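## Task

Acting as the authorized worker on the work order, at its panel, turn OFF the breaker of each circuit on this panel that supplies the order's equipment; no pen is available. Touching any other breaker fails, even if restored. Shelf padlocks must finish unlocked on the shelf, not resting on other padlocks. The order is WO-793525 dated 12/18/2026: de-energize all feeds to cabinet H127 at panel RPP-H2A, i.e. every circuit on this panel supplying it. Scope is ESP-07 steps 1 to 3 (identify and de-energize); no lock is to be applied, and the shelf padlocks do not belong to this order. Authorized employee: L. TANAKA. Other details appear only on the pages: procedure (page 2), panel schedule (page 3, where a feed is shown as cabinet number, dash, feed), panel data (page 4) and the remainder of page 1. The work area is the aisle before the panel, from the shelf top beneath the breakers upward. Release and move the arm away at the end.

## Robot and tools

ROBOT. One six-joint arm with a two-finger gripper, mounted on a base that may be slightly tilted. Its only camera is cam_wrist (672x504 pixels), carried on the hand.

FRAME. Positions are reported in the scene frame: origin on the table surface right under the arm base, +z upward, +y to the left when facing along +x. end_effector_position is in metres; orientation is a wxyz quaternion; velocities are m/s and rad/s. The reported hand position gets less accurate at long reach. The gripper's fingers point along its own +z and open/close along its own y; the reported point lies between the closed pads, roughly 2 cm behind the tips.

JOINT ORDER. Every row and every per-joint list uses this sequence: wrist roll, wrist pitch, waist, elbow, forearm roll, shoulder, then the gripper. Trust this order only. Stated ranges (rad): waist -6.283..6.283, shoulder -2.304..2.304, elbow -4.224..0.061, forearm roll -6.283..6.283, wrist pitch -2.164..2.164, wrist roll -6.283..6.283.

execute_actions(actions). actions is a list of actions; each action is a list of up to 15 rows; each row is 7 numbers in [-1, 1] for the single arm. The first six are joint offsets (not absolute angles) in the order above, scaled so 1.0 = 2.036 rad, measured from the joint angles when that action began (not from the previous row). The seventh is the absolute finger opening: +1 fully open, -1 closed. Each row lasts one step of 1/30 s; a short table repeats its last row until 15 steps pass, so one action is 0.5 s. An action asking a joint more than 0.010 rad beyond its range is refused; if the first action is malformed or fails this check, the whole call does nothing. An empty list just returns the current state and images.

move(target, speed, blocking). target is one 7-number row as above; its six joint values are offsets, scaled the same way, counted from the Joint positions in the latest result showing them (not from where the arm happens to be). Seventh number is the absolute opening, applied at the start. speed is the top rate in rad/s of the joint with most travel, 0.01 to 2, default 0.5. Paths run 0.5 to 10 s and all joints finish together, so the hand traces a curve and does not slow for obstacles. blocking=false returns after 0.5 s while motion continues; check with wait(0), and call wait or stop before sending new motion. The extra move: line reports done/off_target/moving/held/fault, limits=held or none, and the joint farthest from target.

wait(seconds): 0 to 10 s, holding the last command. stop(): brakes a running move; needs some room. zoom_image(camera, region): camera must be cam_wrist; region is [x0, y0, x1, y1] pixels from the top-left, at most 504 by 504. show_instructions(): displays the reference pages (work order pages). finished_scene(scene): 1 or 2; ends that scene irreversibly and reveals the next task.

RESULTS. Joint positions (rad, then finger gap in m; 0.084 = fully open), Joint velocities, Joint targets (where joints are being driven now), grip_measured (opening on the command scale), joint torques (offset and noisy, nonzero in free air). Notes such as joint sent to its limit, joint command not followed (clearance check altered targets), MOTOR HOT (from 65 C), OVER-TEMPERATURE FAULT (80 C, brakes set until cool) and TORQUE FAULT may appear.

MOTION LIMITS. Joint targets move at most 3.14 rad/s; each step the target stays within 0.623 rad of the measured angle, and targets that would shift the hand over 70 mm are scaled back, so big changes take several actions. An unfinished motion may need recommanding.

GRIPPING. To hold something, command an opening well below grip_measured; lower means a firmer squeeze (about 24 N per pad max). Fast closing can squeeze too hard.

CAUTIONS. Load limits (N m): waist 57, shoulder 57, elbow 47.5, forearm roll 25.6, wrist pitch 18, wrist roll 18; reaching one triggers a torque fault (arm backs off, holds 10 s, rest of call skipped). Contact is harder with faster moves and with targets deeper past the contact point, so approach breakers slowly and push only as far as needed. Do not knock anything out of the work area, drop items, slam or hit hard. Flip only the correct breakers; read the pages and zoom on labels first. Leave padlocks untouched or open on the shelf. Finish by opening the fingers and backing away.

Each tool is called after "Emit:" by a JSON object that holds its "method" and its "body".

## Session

Emit:
{"method": "show_instructions", "body": {}}

Emit:
{"method": "execute_actions", "body": {"actions": []}}

Reference images for this scene: work order page 1, work order page 2, work order page 3, work order page 4.

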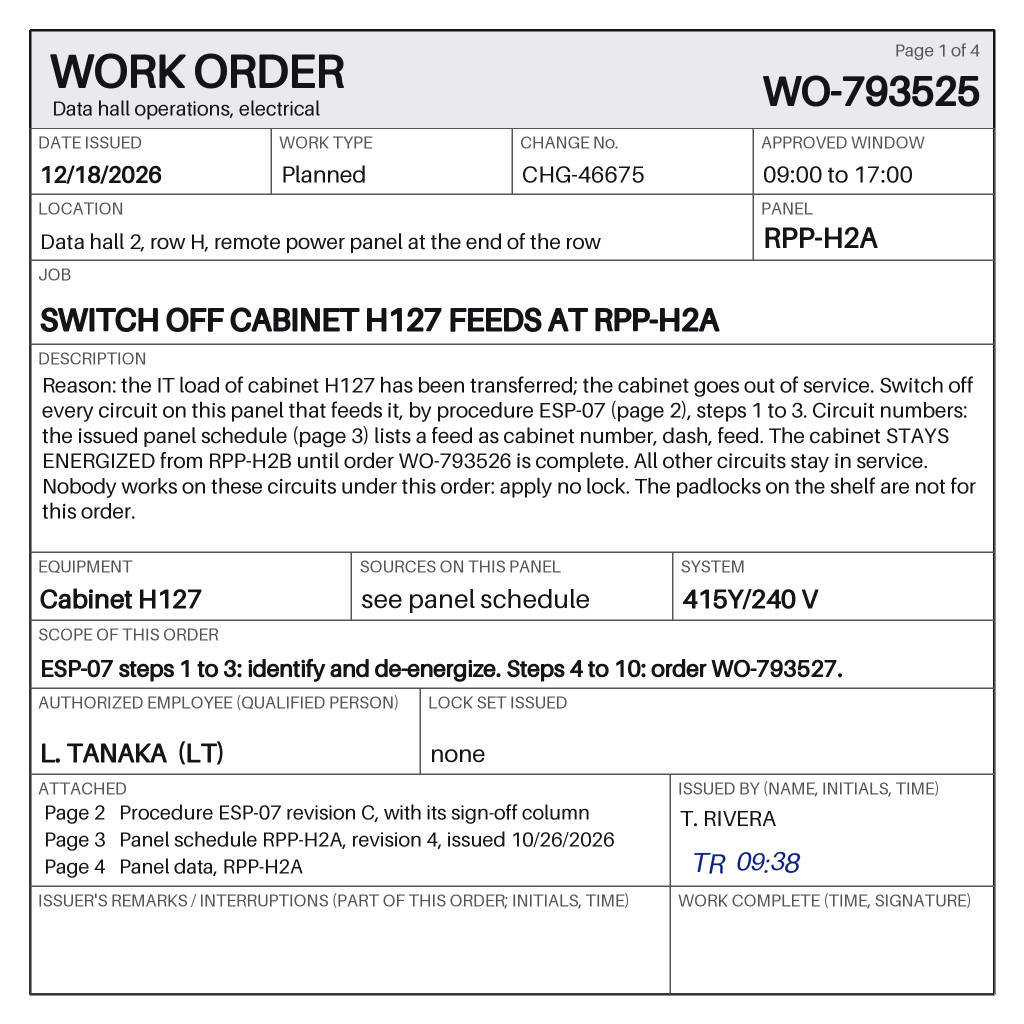

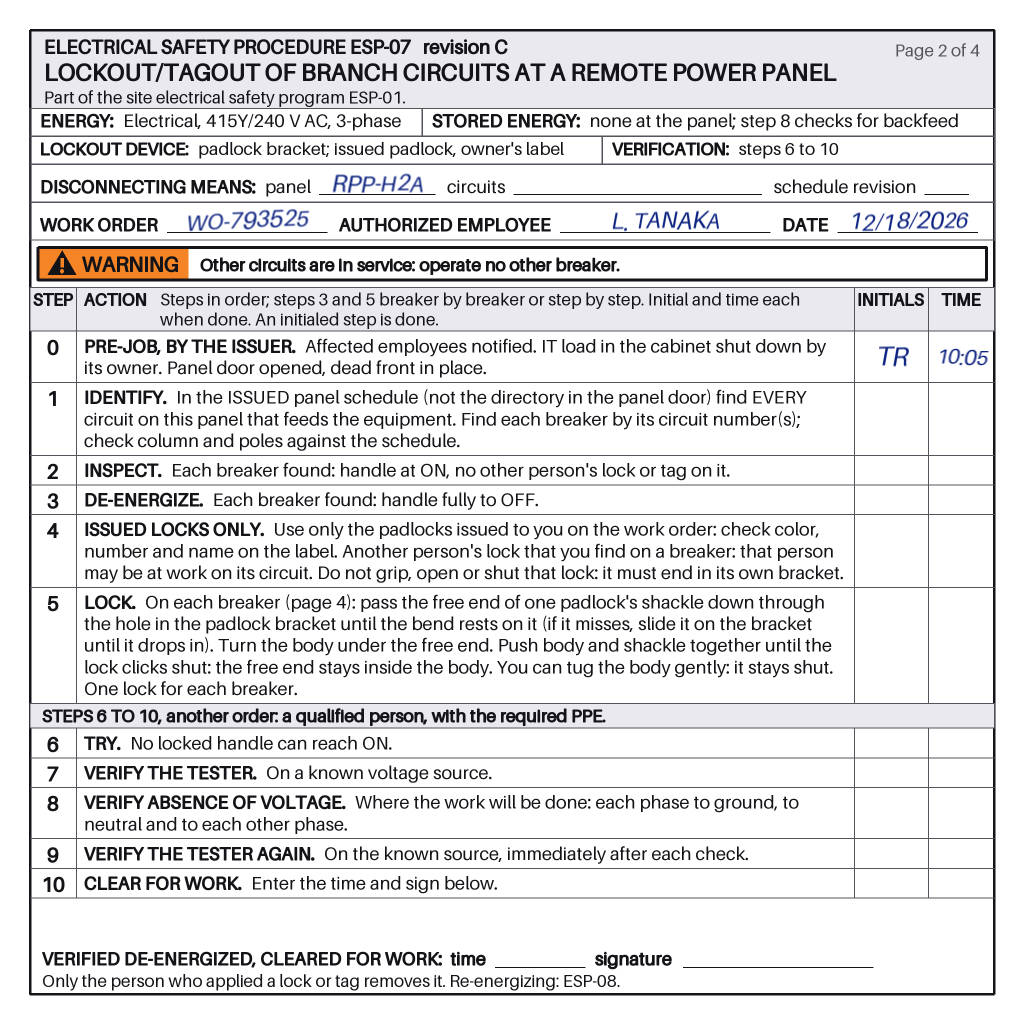

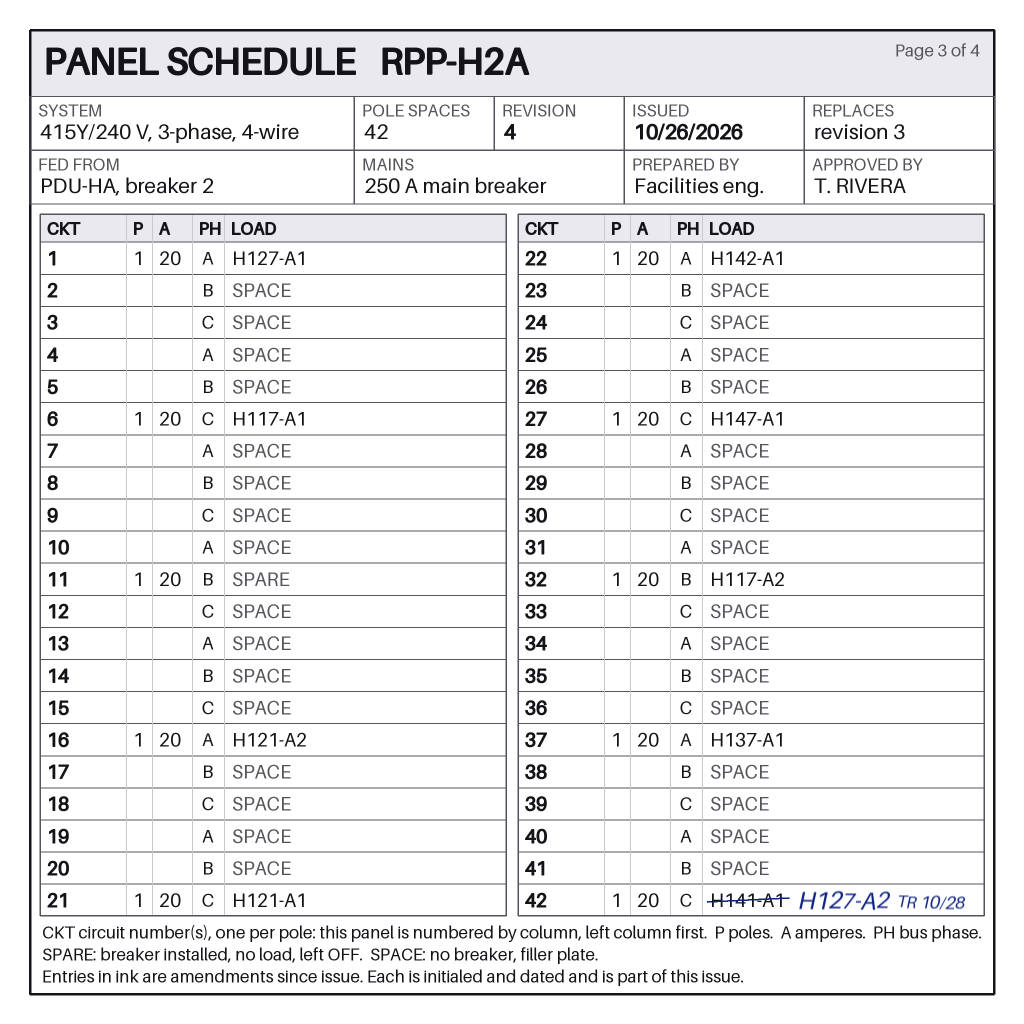

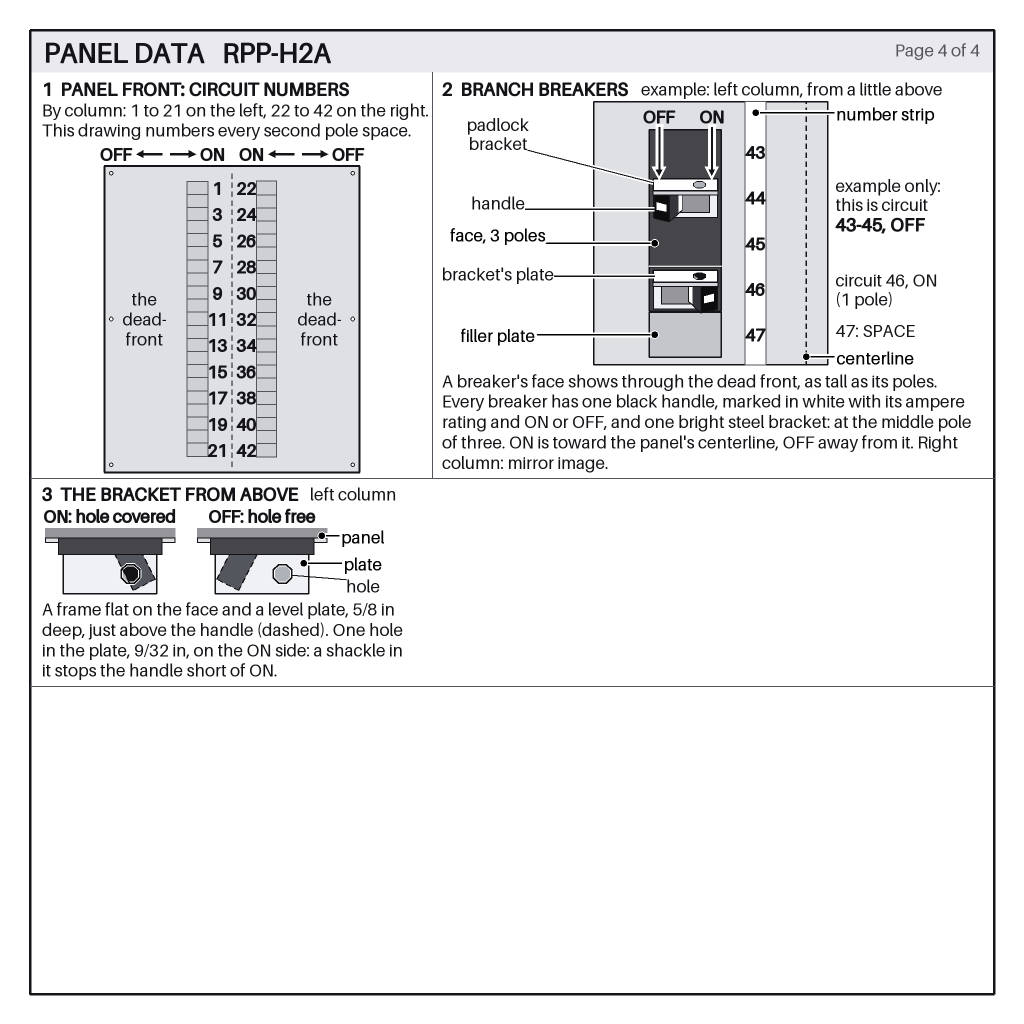

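Scene clock: 0.00 s.
end_effector_position=(+0.6084, -0.0016, +0.3467) grip_measured=+1.00 end_effector_quat_wxyz=(+0.151, +0.986, -0.062, -0.015) end_effector_velocity=(+0.000, -0.000, +0.000) end_effector_angular_velocity=(-0.000, -0.001, -0.000)
Joint names: [wrist roll, wrist pitch, waist, elbow, forearm roll, shoulder]
Joint positions: [-0.001 -0.757 -0.002 -1.292  0.002 -0.533  0.084]
Joint velocities: [-0.     0.    -0.001 -0.    -0.    -0.     0.   ]
Joint torques (N m, as the arm reports them, + toward a larger angle): no reading
Motor temperatures (°C, as the motors report them): [30 28 25 26 29 23]
Joint targets: [-0.001 -0.757 -0.002 -1.292 0.002 -0.533]

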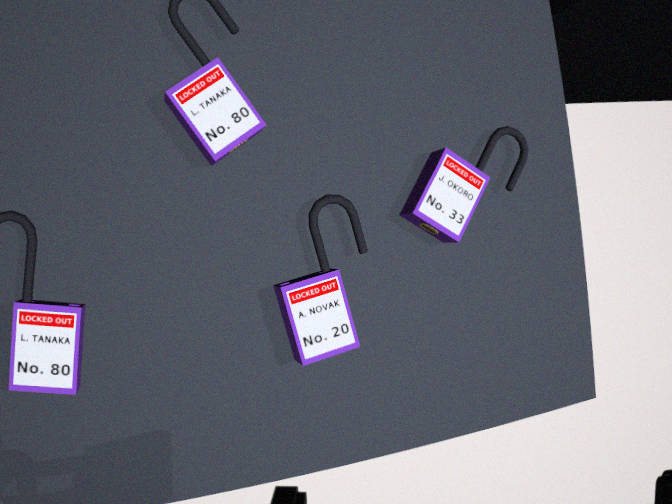

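Same view pose as before.

Emit:
{"method": "move", "body": {"target": [0.2564,0.862,-0.098,0.129,-0.1886,0.0796,-1], "speed": 0.9}}

Scene clock: 5.70 s.
end_effector_position=(+0.7629, -0.0188, +0.6003) grip_measured=-1.00 end_effector_quat_wxyz=(+0.003, +0.708, +0.004, +0.706) end_effector_velocity=(+0.000, -0.000, +0.001) end_effector_angular_velocity=(+0.000, -0.002, +0.001)
Joint names: [wrist roll, wrist pitch, waist, elbow, forearm roll, shoulder]
Joint positions: [ 0.521  0.998 -0.202 -1.03  -0.381 -0.371  0.   ]
Joint velocities: [ 0.001  0.002 -0.001 -0.001 -0.001 -0.     0.   ]
Joint torques (N m, as the arm reports them, + toward a larger angle): [ -0.31   2.63 -17.4  -26.5    2.27  26.51]
Motor temperatures (°C, as the motors report them): [30 28 25 26 29 23]
Joint targets: [0.521 0.998 -0.202 -1.030 -0.382 -0.371]
move: done; limits=none; farthest joint: the waist, 0.000 radians from its target (0.199 radians at the start)
camera_calibration (this result's frames):
cam_wrist: T_world_to_cam=[[0.0167544, -0.999859, -0.00145961, 0.00316696], [0.01807, 0.00176237, -0.999835, 0.656571], [0.999696, 0.0167253, 0.018097, -0.648157], [0, 0, 0, 1]] pos_world=[0.636043, 0.01285, 0.668197]

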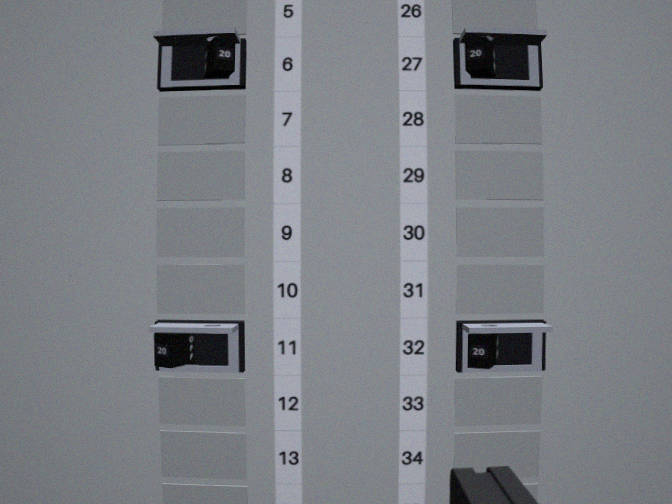

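Emit:
{"method": "move", "body": {"target": [0.2917,-0.2792,0,-0.3754,-0.2338,-0.0458,-1], "speed": 0.4}}

Scene clock: 15.90 s.
end_effector_position=(+0.8748, +0.0308, +0.8660) grip_measured=-1.00 end_effector_quat_wxyz=(+0.003, +0.709, +0.005, +0.706) end_effector_velocity=(-0.001, +0.000, +0.003) end_effector_angular_velocity=(-0.001, -0.003, +0.000)
Joint names: [wrist roll, wrist pitch, waist, elbow, forearm roll, shoulder]
Joint positions: [ 1.115  0.429 -0.202 -1.793 -0.857 -0.465  0.   ]
Joint velocities: [ 0.001 -0.    -0.001 -0.003 -0.002  0.001  0.   ]
Joint torques (N m, as the arm reports them, + toward a larger angle): [ -0.35   2.04 -15.48 -28.42   1.7   30.37]
Motor temperatures (°C, as the motors report them): [30 28 25 26 29 23]
Joint targets: [1.115 0.429 -0.202 -1.794 -0.857 -0.465]
move: done; limits=none; farthest joint: the elbow, 0.001 radians from its target (0.765 radians at the start)
camera_calibration (this result's frames):
cam_wrist: T_world_to_cam=[[0.0182696, -0.999833, 0.000103733, 0.0485276], [0.0161251, 0.000190911, -0.99987, 0.921884], [0.999703, 0.0182689, 0.0161259, -0.764066], [0, 0, 0, 1]] pos_world=[0.748087, 0.0623021, 0.93408]

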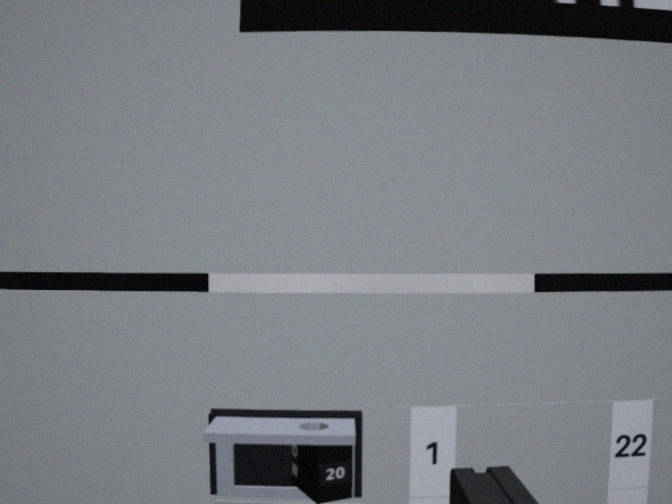

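Emit:
{"method": "move", "body": {"target": [0,0,0,-0.0157,0,-0.0119,-1], "speed": 0.05}}

Emit:
{"method": "move", "body": {"target": [0,0,0.02,0.0054,0,0.011,-1], "speed": 0.022}}

Scene clock: 26.97 s.
end_effector_position=(+0.8824, +0.0286, +0.8673) grip_measured=-1.00 end_effector_quat_wxyz=(+0.004, +0.706, +0.007, +0.708) end_effector_velocity=(+0.000, +0.000, +0.001) end_effector_angular_velocity=(-0.001, -0.001, +0.001)
Joint names: [wrist roll, wrist pitch, waist, elbow, forearm roll, shoulder]
Joint positions: [ 1.115  0.429 -0.202 -1.825 -0.857 -0.489  0.   ]
Joint velocities: [ 0.     0.     0.    -0.003 -0.    -0.001  0.   ]
Joint torques (N m, as the arm reports them, + toward a larger angle): [  0.     1.69 -19.9  -27.87   1.6   32.14]
Motor temperatures (°C, as the motors report them): [30 28 25 27 29 23]
Joint targets: [1.115 0.429 -0.202 -1.825 -0.857 -0.489]
move: done; limits=none; farthest joint: the shoulder, 0.001 radians from its target (0.025 radians at the start)
camera_calibration (this result's frames):
cam_wrist: T_world_to_cam=[[0.0205683, -0.999785, 0.00264853, 0.0419774], [0.0231166, -0.00217281, -0.99973, 0.916831], [0.999521, 0.020624, 0.0230669, -0.777521], [0, 0, 0, 1]] pos_world=[0.755092, 0.0599961, 0.934408]

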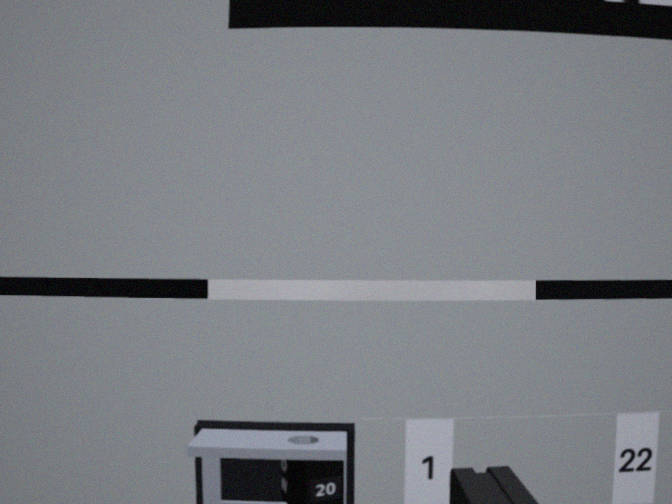

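Scene clock: 29.07 s.
end_effector_position=(+0.8820, +0.0665, +0.8675) grip_measured=-1.00 end_effector_quat_wxyz=(-0.010, +0.707, +0.022, +0.707) end_effector_velocity=(+0.000, +0.001, +0.000) end_effector_angular_velocity=(+0.000, +0.000, -0.001)
Joint names: [wrist roll, wrist pitch, waist, elbow, forearm roll, shoulder]
Joint positions: [ 1.115  0.428 -0.162 -1.814 -0.857 -0.466  0.   ]
Joint velocities: [ 0.    -0.003  0.002 -0.001  0.001  0.001  0.   ]
Joint torques (N m, as the arm reports them, + toward a larger angle): [ -0.22   8.03  -6.1  -36.97   0.88  32.97]
Motor temperatures (°C, as the motors report them): [30 28 25 27 29 23]
Joint targets: [1.115 0.429 -0.161 -1.814 -0.857 -0.466]
move: done; limits=none; farthest joint: the wrist pitch, 0.001 radians from its target (0.000 radians at the start)
camera_calibration (this result's frames):
cam_wrist: T_world_to_cam=[[0.0610884, -0.998125, 0.00375771, 0.0430632], [0.0209443, -0.00248208, -0.999778, 0.919077], [0.997913, 0.0611535, 0.0207534, -0.777181], [0, 0, 0, 1]] pos_world=[0.753678, 0.092791, 0.93484]

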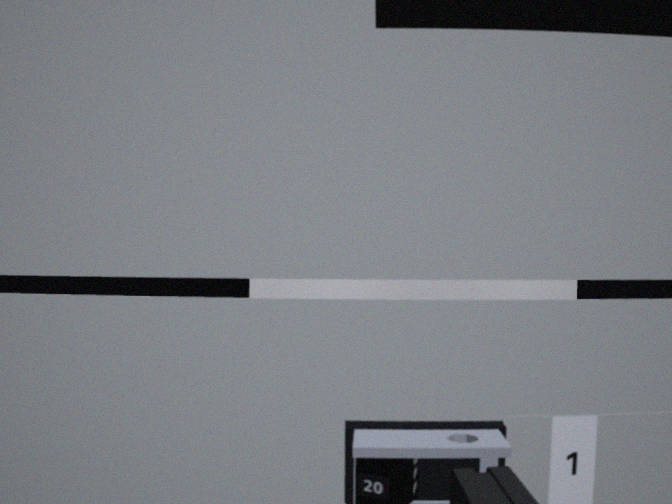

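Emit:
{"method": "move", "body": {"target": [0,0,-0.003,0.058,0,0.044,-1], "speed": 0.15}}

Emit:
{"method": "move", "body": {"target": [-0.2917,0.28,-0.0167,0.327,0.2338,0.0025,-1], "speed": 0.5}}

Emit:
{"method": "move", "body": {"target": [-0.083,0.1086,0.0943,-0.1532,0.12,-0.2788,-1], "speed": 0.4}}

Scene clock: 39.43 s.
end_effector_position=(+0.8518, +0.0685, +0.8630) grip_measured=-1.00 end_effector_quat_wxyz=(-0.008, +0.715, +0.014, +0.699) end_effector_velocity=(-0.001, -0.000, -0.000) end_effector_angular_velocity=(+0.001, +0.000, +0.000)
Joint names: [wrist roll, wrist pitch, waist, elbow, forearm roll, shoulder]
Joint positions: [ 1.115  0.428 -0.168 -1.696 -0.857 -0.377  0.   ]
Joint velocities: [-0.     0.001 -0.     0.003  0.     0.002  0.   ]
Joint torques (N m, as the arm reports them, + toward a larger angle): [ -0.18   1.53 -18.21 -28.2    1.25  30.25]
Motor temperatures (°C, as the motors report them): [30 28 25 27 29 23]
Joint targets: [1.115 0.428 -0.168 -1.696 -0.857 -0.377]
move: done; limits=none; farthest joint: the waist, 0.000 radians from its target (0.007 radians at the start)
camera_calibration (this result's frames):
cam_wrist: T_world_to_cam=[[0.0467456, -0.998894, -0.00510578, 0.0668695], [-0.00329441, 0.00495718, -0.999982, 0.935548], [0.998901, 0.0467616, -0.00305904, -0.726428], [0, 0, 0, 1]] pos_world=[0.725586, 0.0961268, 0.933651]

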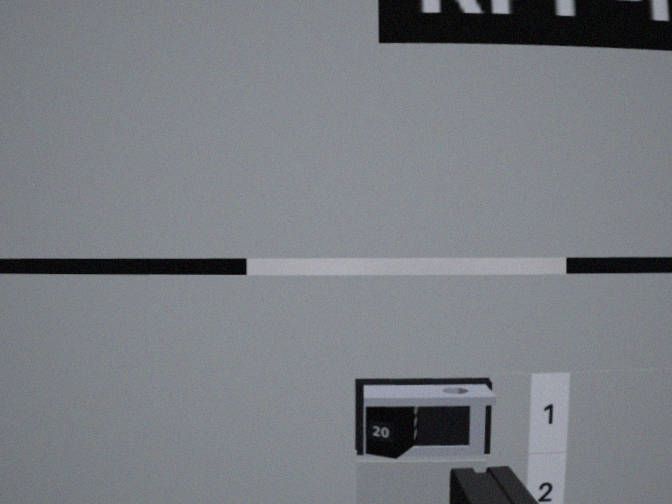

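Scene clock: 41.37 s.
end_effector_position=(+0.7632, -0.0187, +0.6008) grip_measured=-1.00 end_effector_quat_wxyz=(+0.003, +0.708, +0.004, +0.707) end_effector_velocity=(-0.001, -0.000, -0.003) end_effector_angular_velocity=(+0.001, +0.003, -0.002)
Joint names: [wrist roll, wrist pitch, waist, elbow, forearm roll, shoulder]
Joint positions: [ 0.521  0.998 -0.202 -1.031 -0.381 -0.372  0.   ]
Joint velocities: [-0.001  0.     0.001  0.004  0.001 -0.001  0.   ]
Joint torques (N m, as the arm reports them, + toward a larger angle): [  0.1    2.6  -19.7  -25.2    3.09  30.48]
Motor temperatures (°C, as the motors report them): [30 28 25 27 29 23]
Joint targets: [0.521 0.998 -0.202 -1.030 -0.381 -0.372]
move: done; limits=none; farthest joint: the waist, 0.000 radians from its target (0.034 radians at the start)
camera_calibration (this result's frames):
cam_wrist: T_world_to_cam=[[0.0172798, -0.99985, -0.00125573, 0.00273313], [0.019218, 0.00158782, -0.999814, 0.656175], [0.999666, 0.0172524, 0.0192426, -0.649146], [0, 0, 0, 1]] pos_world=[0.636272, 0.0128902, 0.668548]

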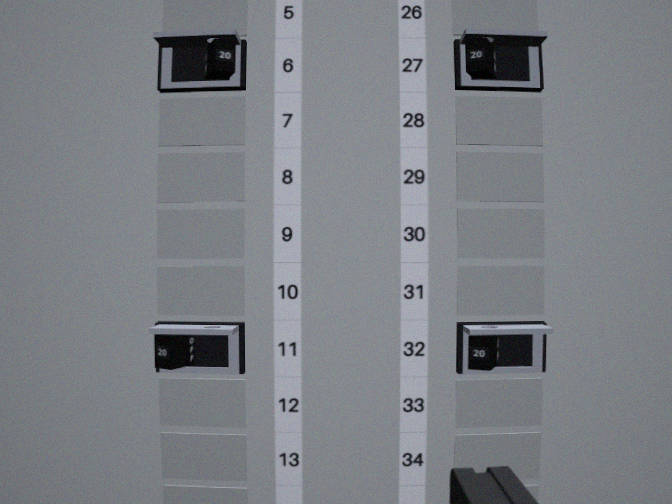

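Scene clock: 43.33 s.
end_effector_position=(+0.8720, -0.0044, +0.3589) grip_measured=-1.00 end_effector_quat_wxyz=(-0.000, +0.708, +0.002, +0.706) end_effector_velocity=(+0.000, -0.000, -0.002) end_effector_angular_velocity=(-0.000, +0.001, -0.000)
Joint names: [wrist roll, wrist pitch, waist, elbow, forearm roll, shoulder]
Joint positions: [ 0.353  1.219 -0.01  -1.343 -0.137 -0.939  0.   ]
Joint velocities: [-0.     0.001  0.    -0.001  0.001 -0.003  0.   ]
Joint torques (N m, as the arm reports them, + toward a larger angle): [ -0.05   2.59 -19.05 -22.84   2.27  38.86]
Motor temperatures (°C, as the motors report them): [30 28 25 27 29 23]
Joint targets: [0.352 1.219 -0.010 -1.343 -0.137 -0.939]
move: done; limits=none; farthest joint: the shoulder, 0.001 radians from its target (0.568 radians at the start)
camera_calibration (this result's frames):
cam_wrist: T_world_to_cam=[[0.0191532, -0.999777, -0.00888522, 0.0158972], [0.0180193, 0.00923059, -0.999795, 0.413272], [0.999654, 0.0189892, 0.0181921, -0.753067], [0, 0, 0, 1]] pos_world=[0.745055, 0.0263791, 0.427029]

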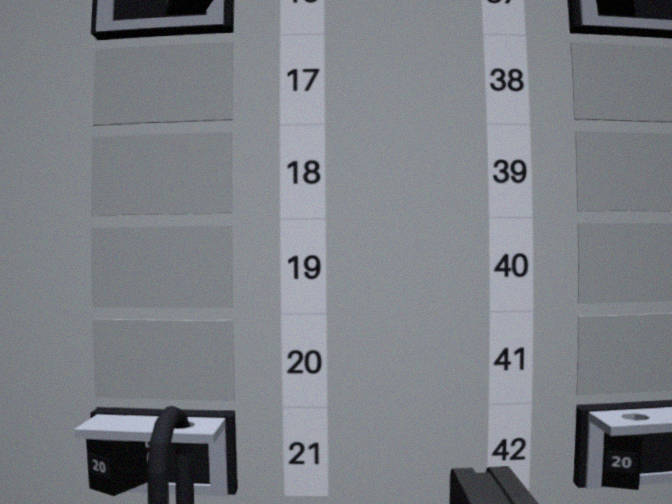

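Emit:
{"method": "move", "body": {"target": [0,0,0,-0.0188,0,-0.0122,-1], "speed": 0.05}}

Emit:
{"method": "move", "body": {"target": [0,0,-0.0187,-0.0103,0,-0.0124,-1], "speed": 0.022}}

Scene clock: 50.43 s.
end_effector_position=(+0.8817, -0.0059, +0.3584) grip_measured=-1.00 end_effector_quat_wxyz=(-0.001, +0.703, +0.004, +0.711) end_effector_velocity=(+0.001, -0.000, +0.000) end_effector_angular_velocity=(-0.000, -0.002, -0.000)
Joint names: [wrist roll, wrist pitch, waist, elbow, forearm roll, shoulder]
Joint positions: [ 0.353  1.219 -0.01  -1.381 -0.137 -0.964  0.   ]
Joint velocities: [-0.     0.    -0.001 -0.002 -0.    -0.001  0.   ]
Joint torques (N m, as the arm reports them, + toward a larger angle): [ -0.09   2.88 -20.89 -22.5    1.7   39.43]
Motor temperatures (°C, as the motors report them): [30 28 25 27 29 23]
Joint targets: [0.353 1.219 -0.010 -1.381 -0.137 -0.964]
move: done; limits=none; farthest joint: the elbow, 0.001 radians from its target (0.039 radians at the start)
camera_calibration (this result's frames):
cam_wrist: T_world_to_cam=[[0.0232895, -0.999705, -0.00694831, 0.00990241], [0.0306482, 0.00766088, -0.999501, 0.401291], [0.999259, 0.0230649, 0.0308176, -0.766916], [0, 0, 0, 1]] pos_world=[0.753818, 0.0245141, 0.424794]

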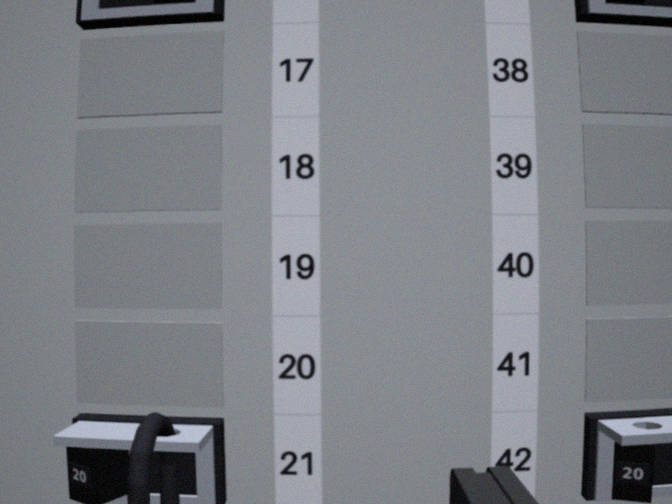

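Scene clock: 52.40 s.
end_effector_position=(+0.8816, -0.0415, +0.3583) grip_measured=-1.00 end_effector_quat_wxyz=(+0.013, +0.701, -0.009, +0.713) end_effector_velocity=(+0.000, +0.001, +0.000) end_effector_angular_velocity=(-0.002, -0.003, +0.005)
Joint names: [wrist roll, wrist pitch, waist, elbow, forearm roll, shoulder]
Joint positions: [ 0.353  1.219 -0.048 -1.402 -0.137 -0.989  0.   ]
Joint velocities: [-0.     0.004  0.    -0.002 -0.003 -0.002  0.   ]
Joint torques (N m, as the arm reports them, + toward a larger angle): [ -0.58   2.41 -21.28 -22.96   1.44  40.71]
Motor temperatures (°C, as the motors report them): [30 28 25 27 29 24]
Joint targets: [0.353 1.219 -0.048 -1.402 -0.137 -0.989]
move: done; limits=none; farthest joint: the shoulder, 0.001 radians from its target (0.026 radians at the start)
camera_calibration (this result's frames):
cam_wrist: T_world_to_cam=[[-0.0150733, -0.999869, -0.00585093, 0.00771448], [0.037799, 0.0052776, -0.999271, 0.395031], [0.999172, -0.0152835, 0.0377145, -0.77003], [0, 0, 0, 1]] pos_world=[0.754576, -0.00614006, 0.42383]

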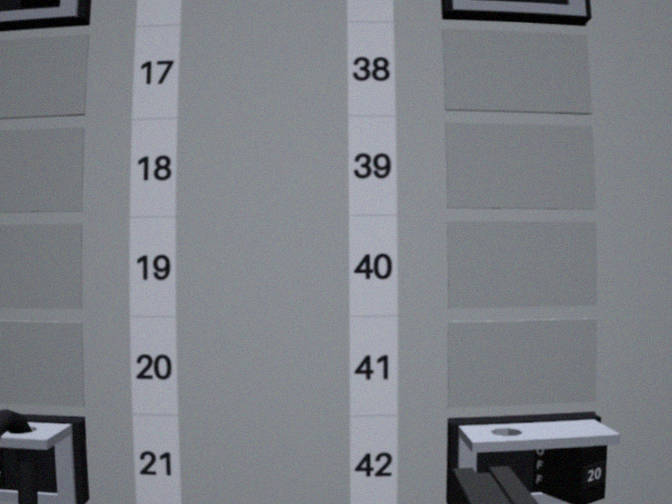

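Emit:
{"method": "move", "body": {"target": [0,0,0,0.2,0,0.125,-1], "speed": 0.4}}

Emit:
{"method": "finished_scene", "body": {"scene": 2}}

Scene clock: 59.33 s.
end_effector_position=(+0.7643, -0.0228, +0.3535) grip_measured=-1.00 end_effector_quat_wxyz=(+0.021, +0.750, -0.033, +0.660) end_effector_velocity=(-0.001, +0.000, -0.000) end_effector_angular_velocity=(+0.000, +0.001, -0.000)
Joint names: [wrist roll, wrist pitch, waist, elbow, forearm roll, shoulder]
Joint positions: [ 0.353  1.219 -0.048 -0.995 -0.137 -0.734  0.   ]
Joint velocities: [ 0.    -0.     0.     0.002  0.     0.002  0.   ]
Joint torques (N m, as the arm reports them, + toward a larger angle): [ -0.29   2.97 -19.14 -20.17   1.6   33.14]
Motor temperatures (°C, as the motors report them): [30 28 25 27 29 24]
Joint targets: [0.353 1.219 -0.048 -0.994 -0.137 -0.734]
move: done; limits=none; farthest joint: the waist, 0.000 radians from its target (0.000 radians at the start)
camera_calibration (this result's frames):
cam_wrist: T_world_to_cam=[[-0.0633077, -0.99768, -0.0250155, 0.068327], [-0.104506, 0.0315552, -0.994024, 0.502038], [0.992507, -0.0603151, -0.106261, -0.59735], [0, 0, 0, 1]] pos_world=[0.649666, 0.0162974, 0.437272]

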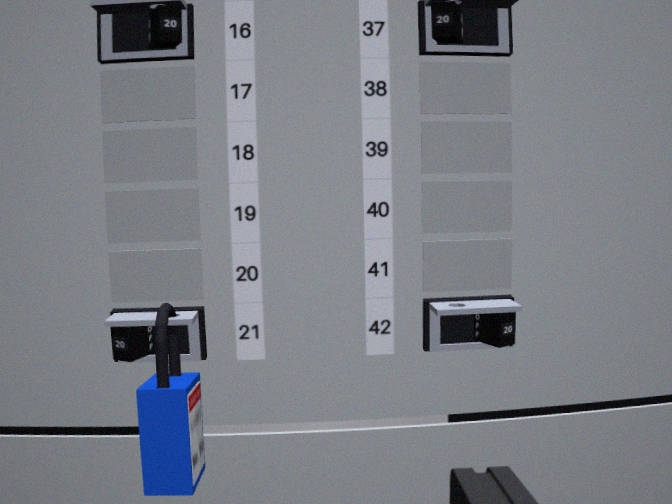

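The scene is finished: the task was done.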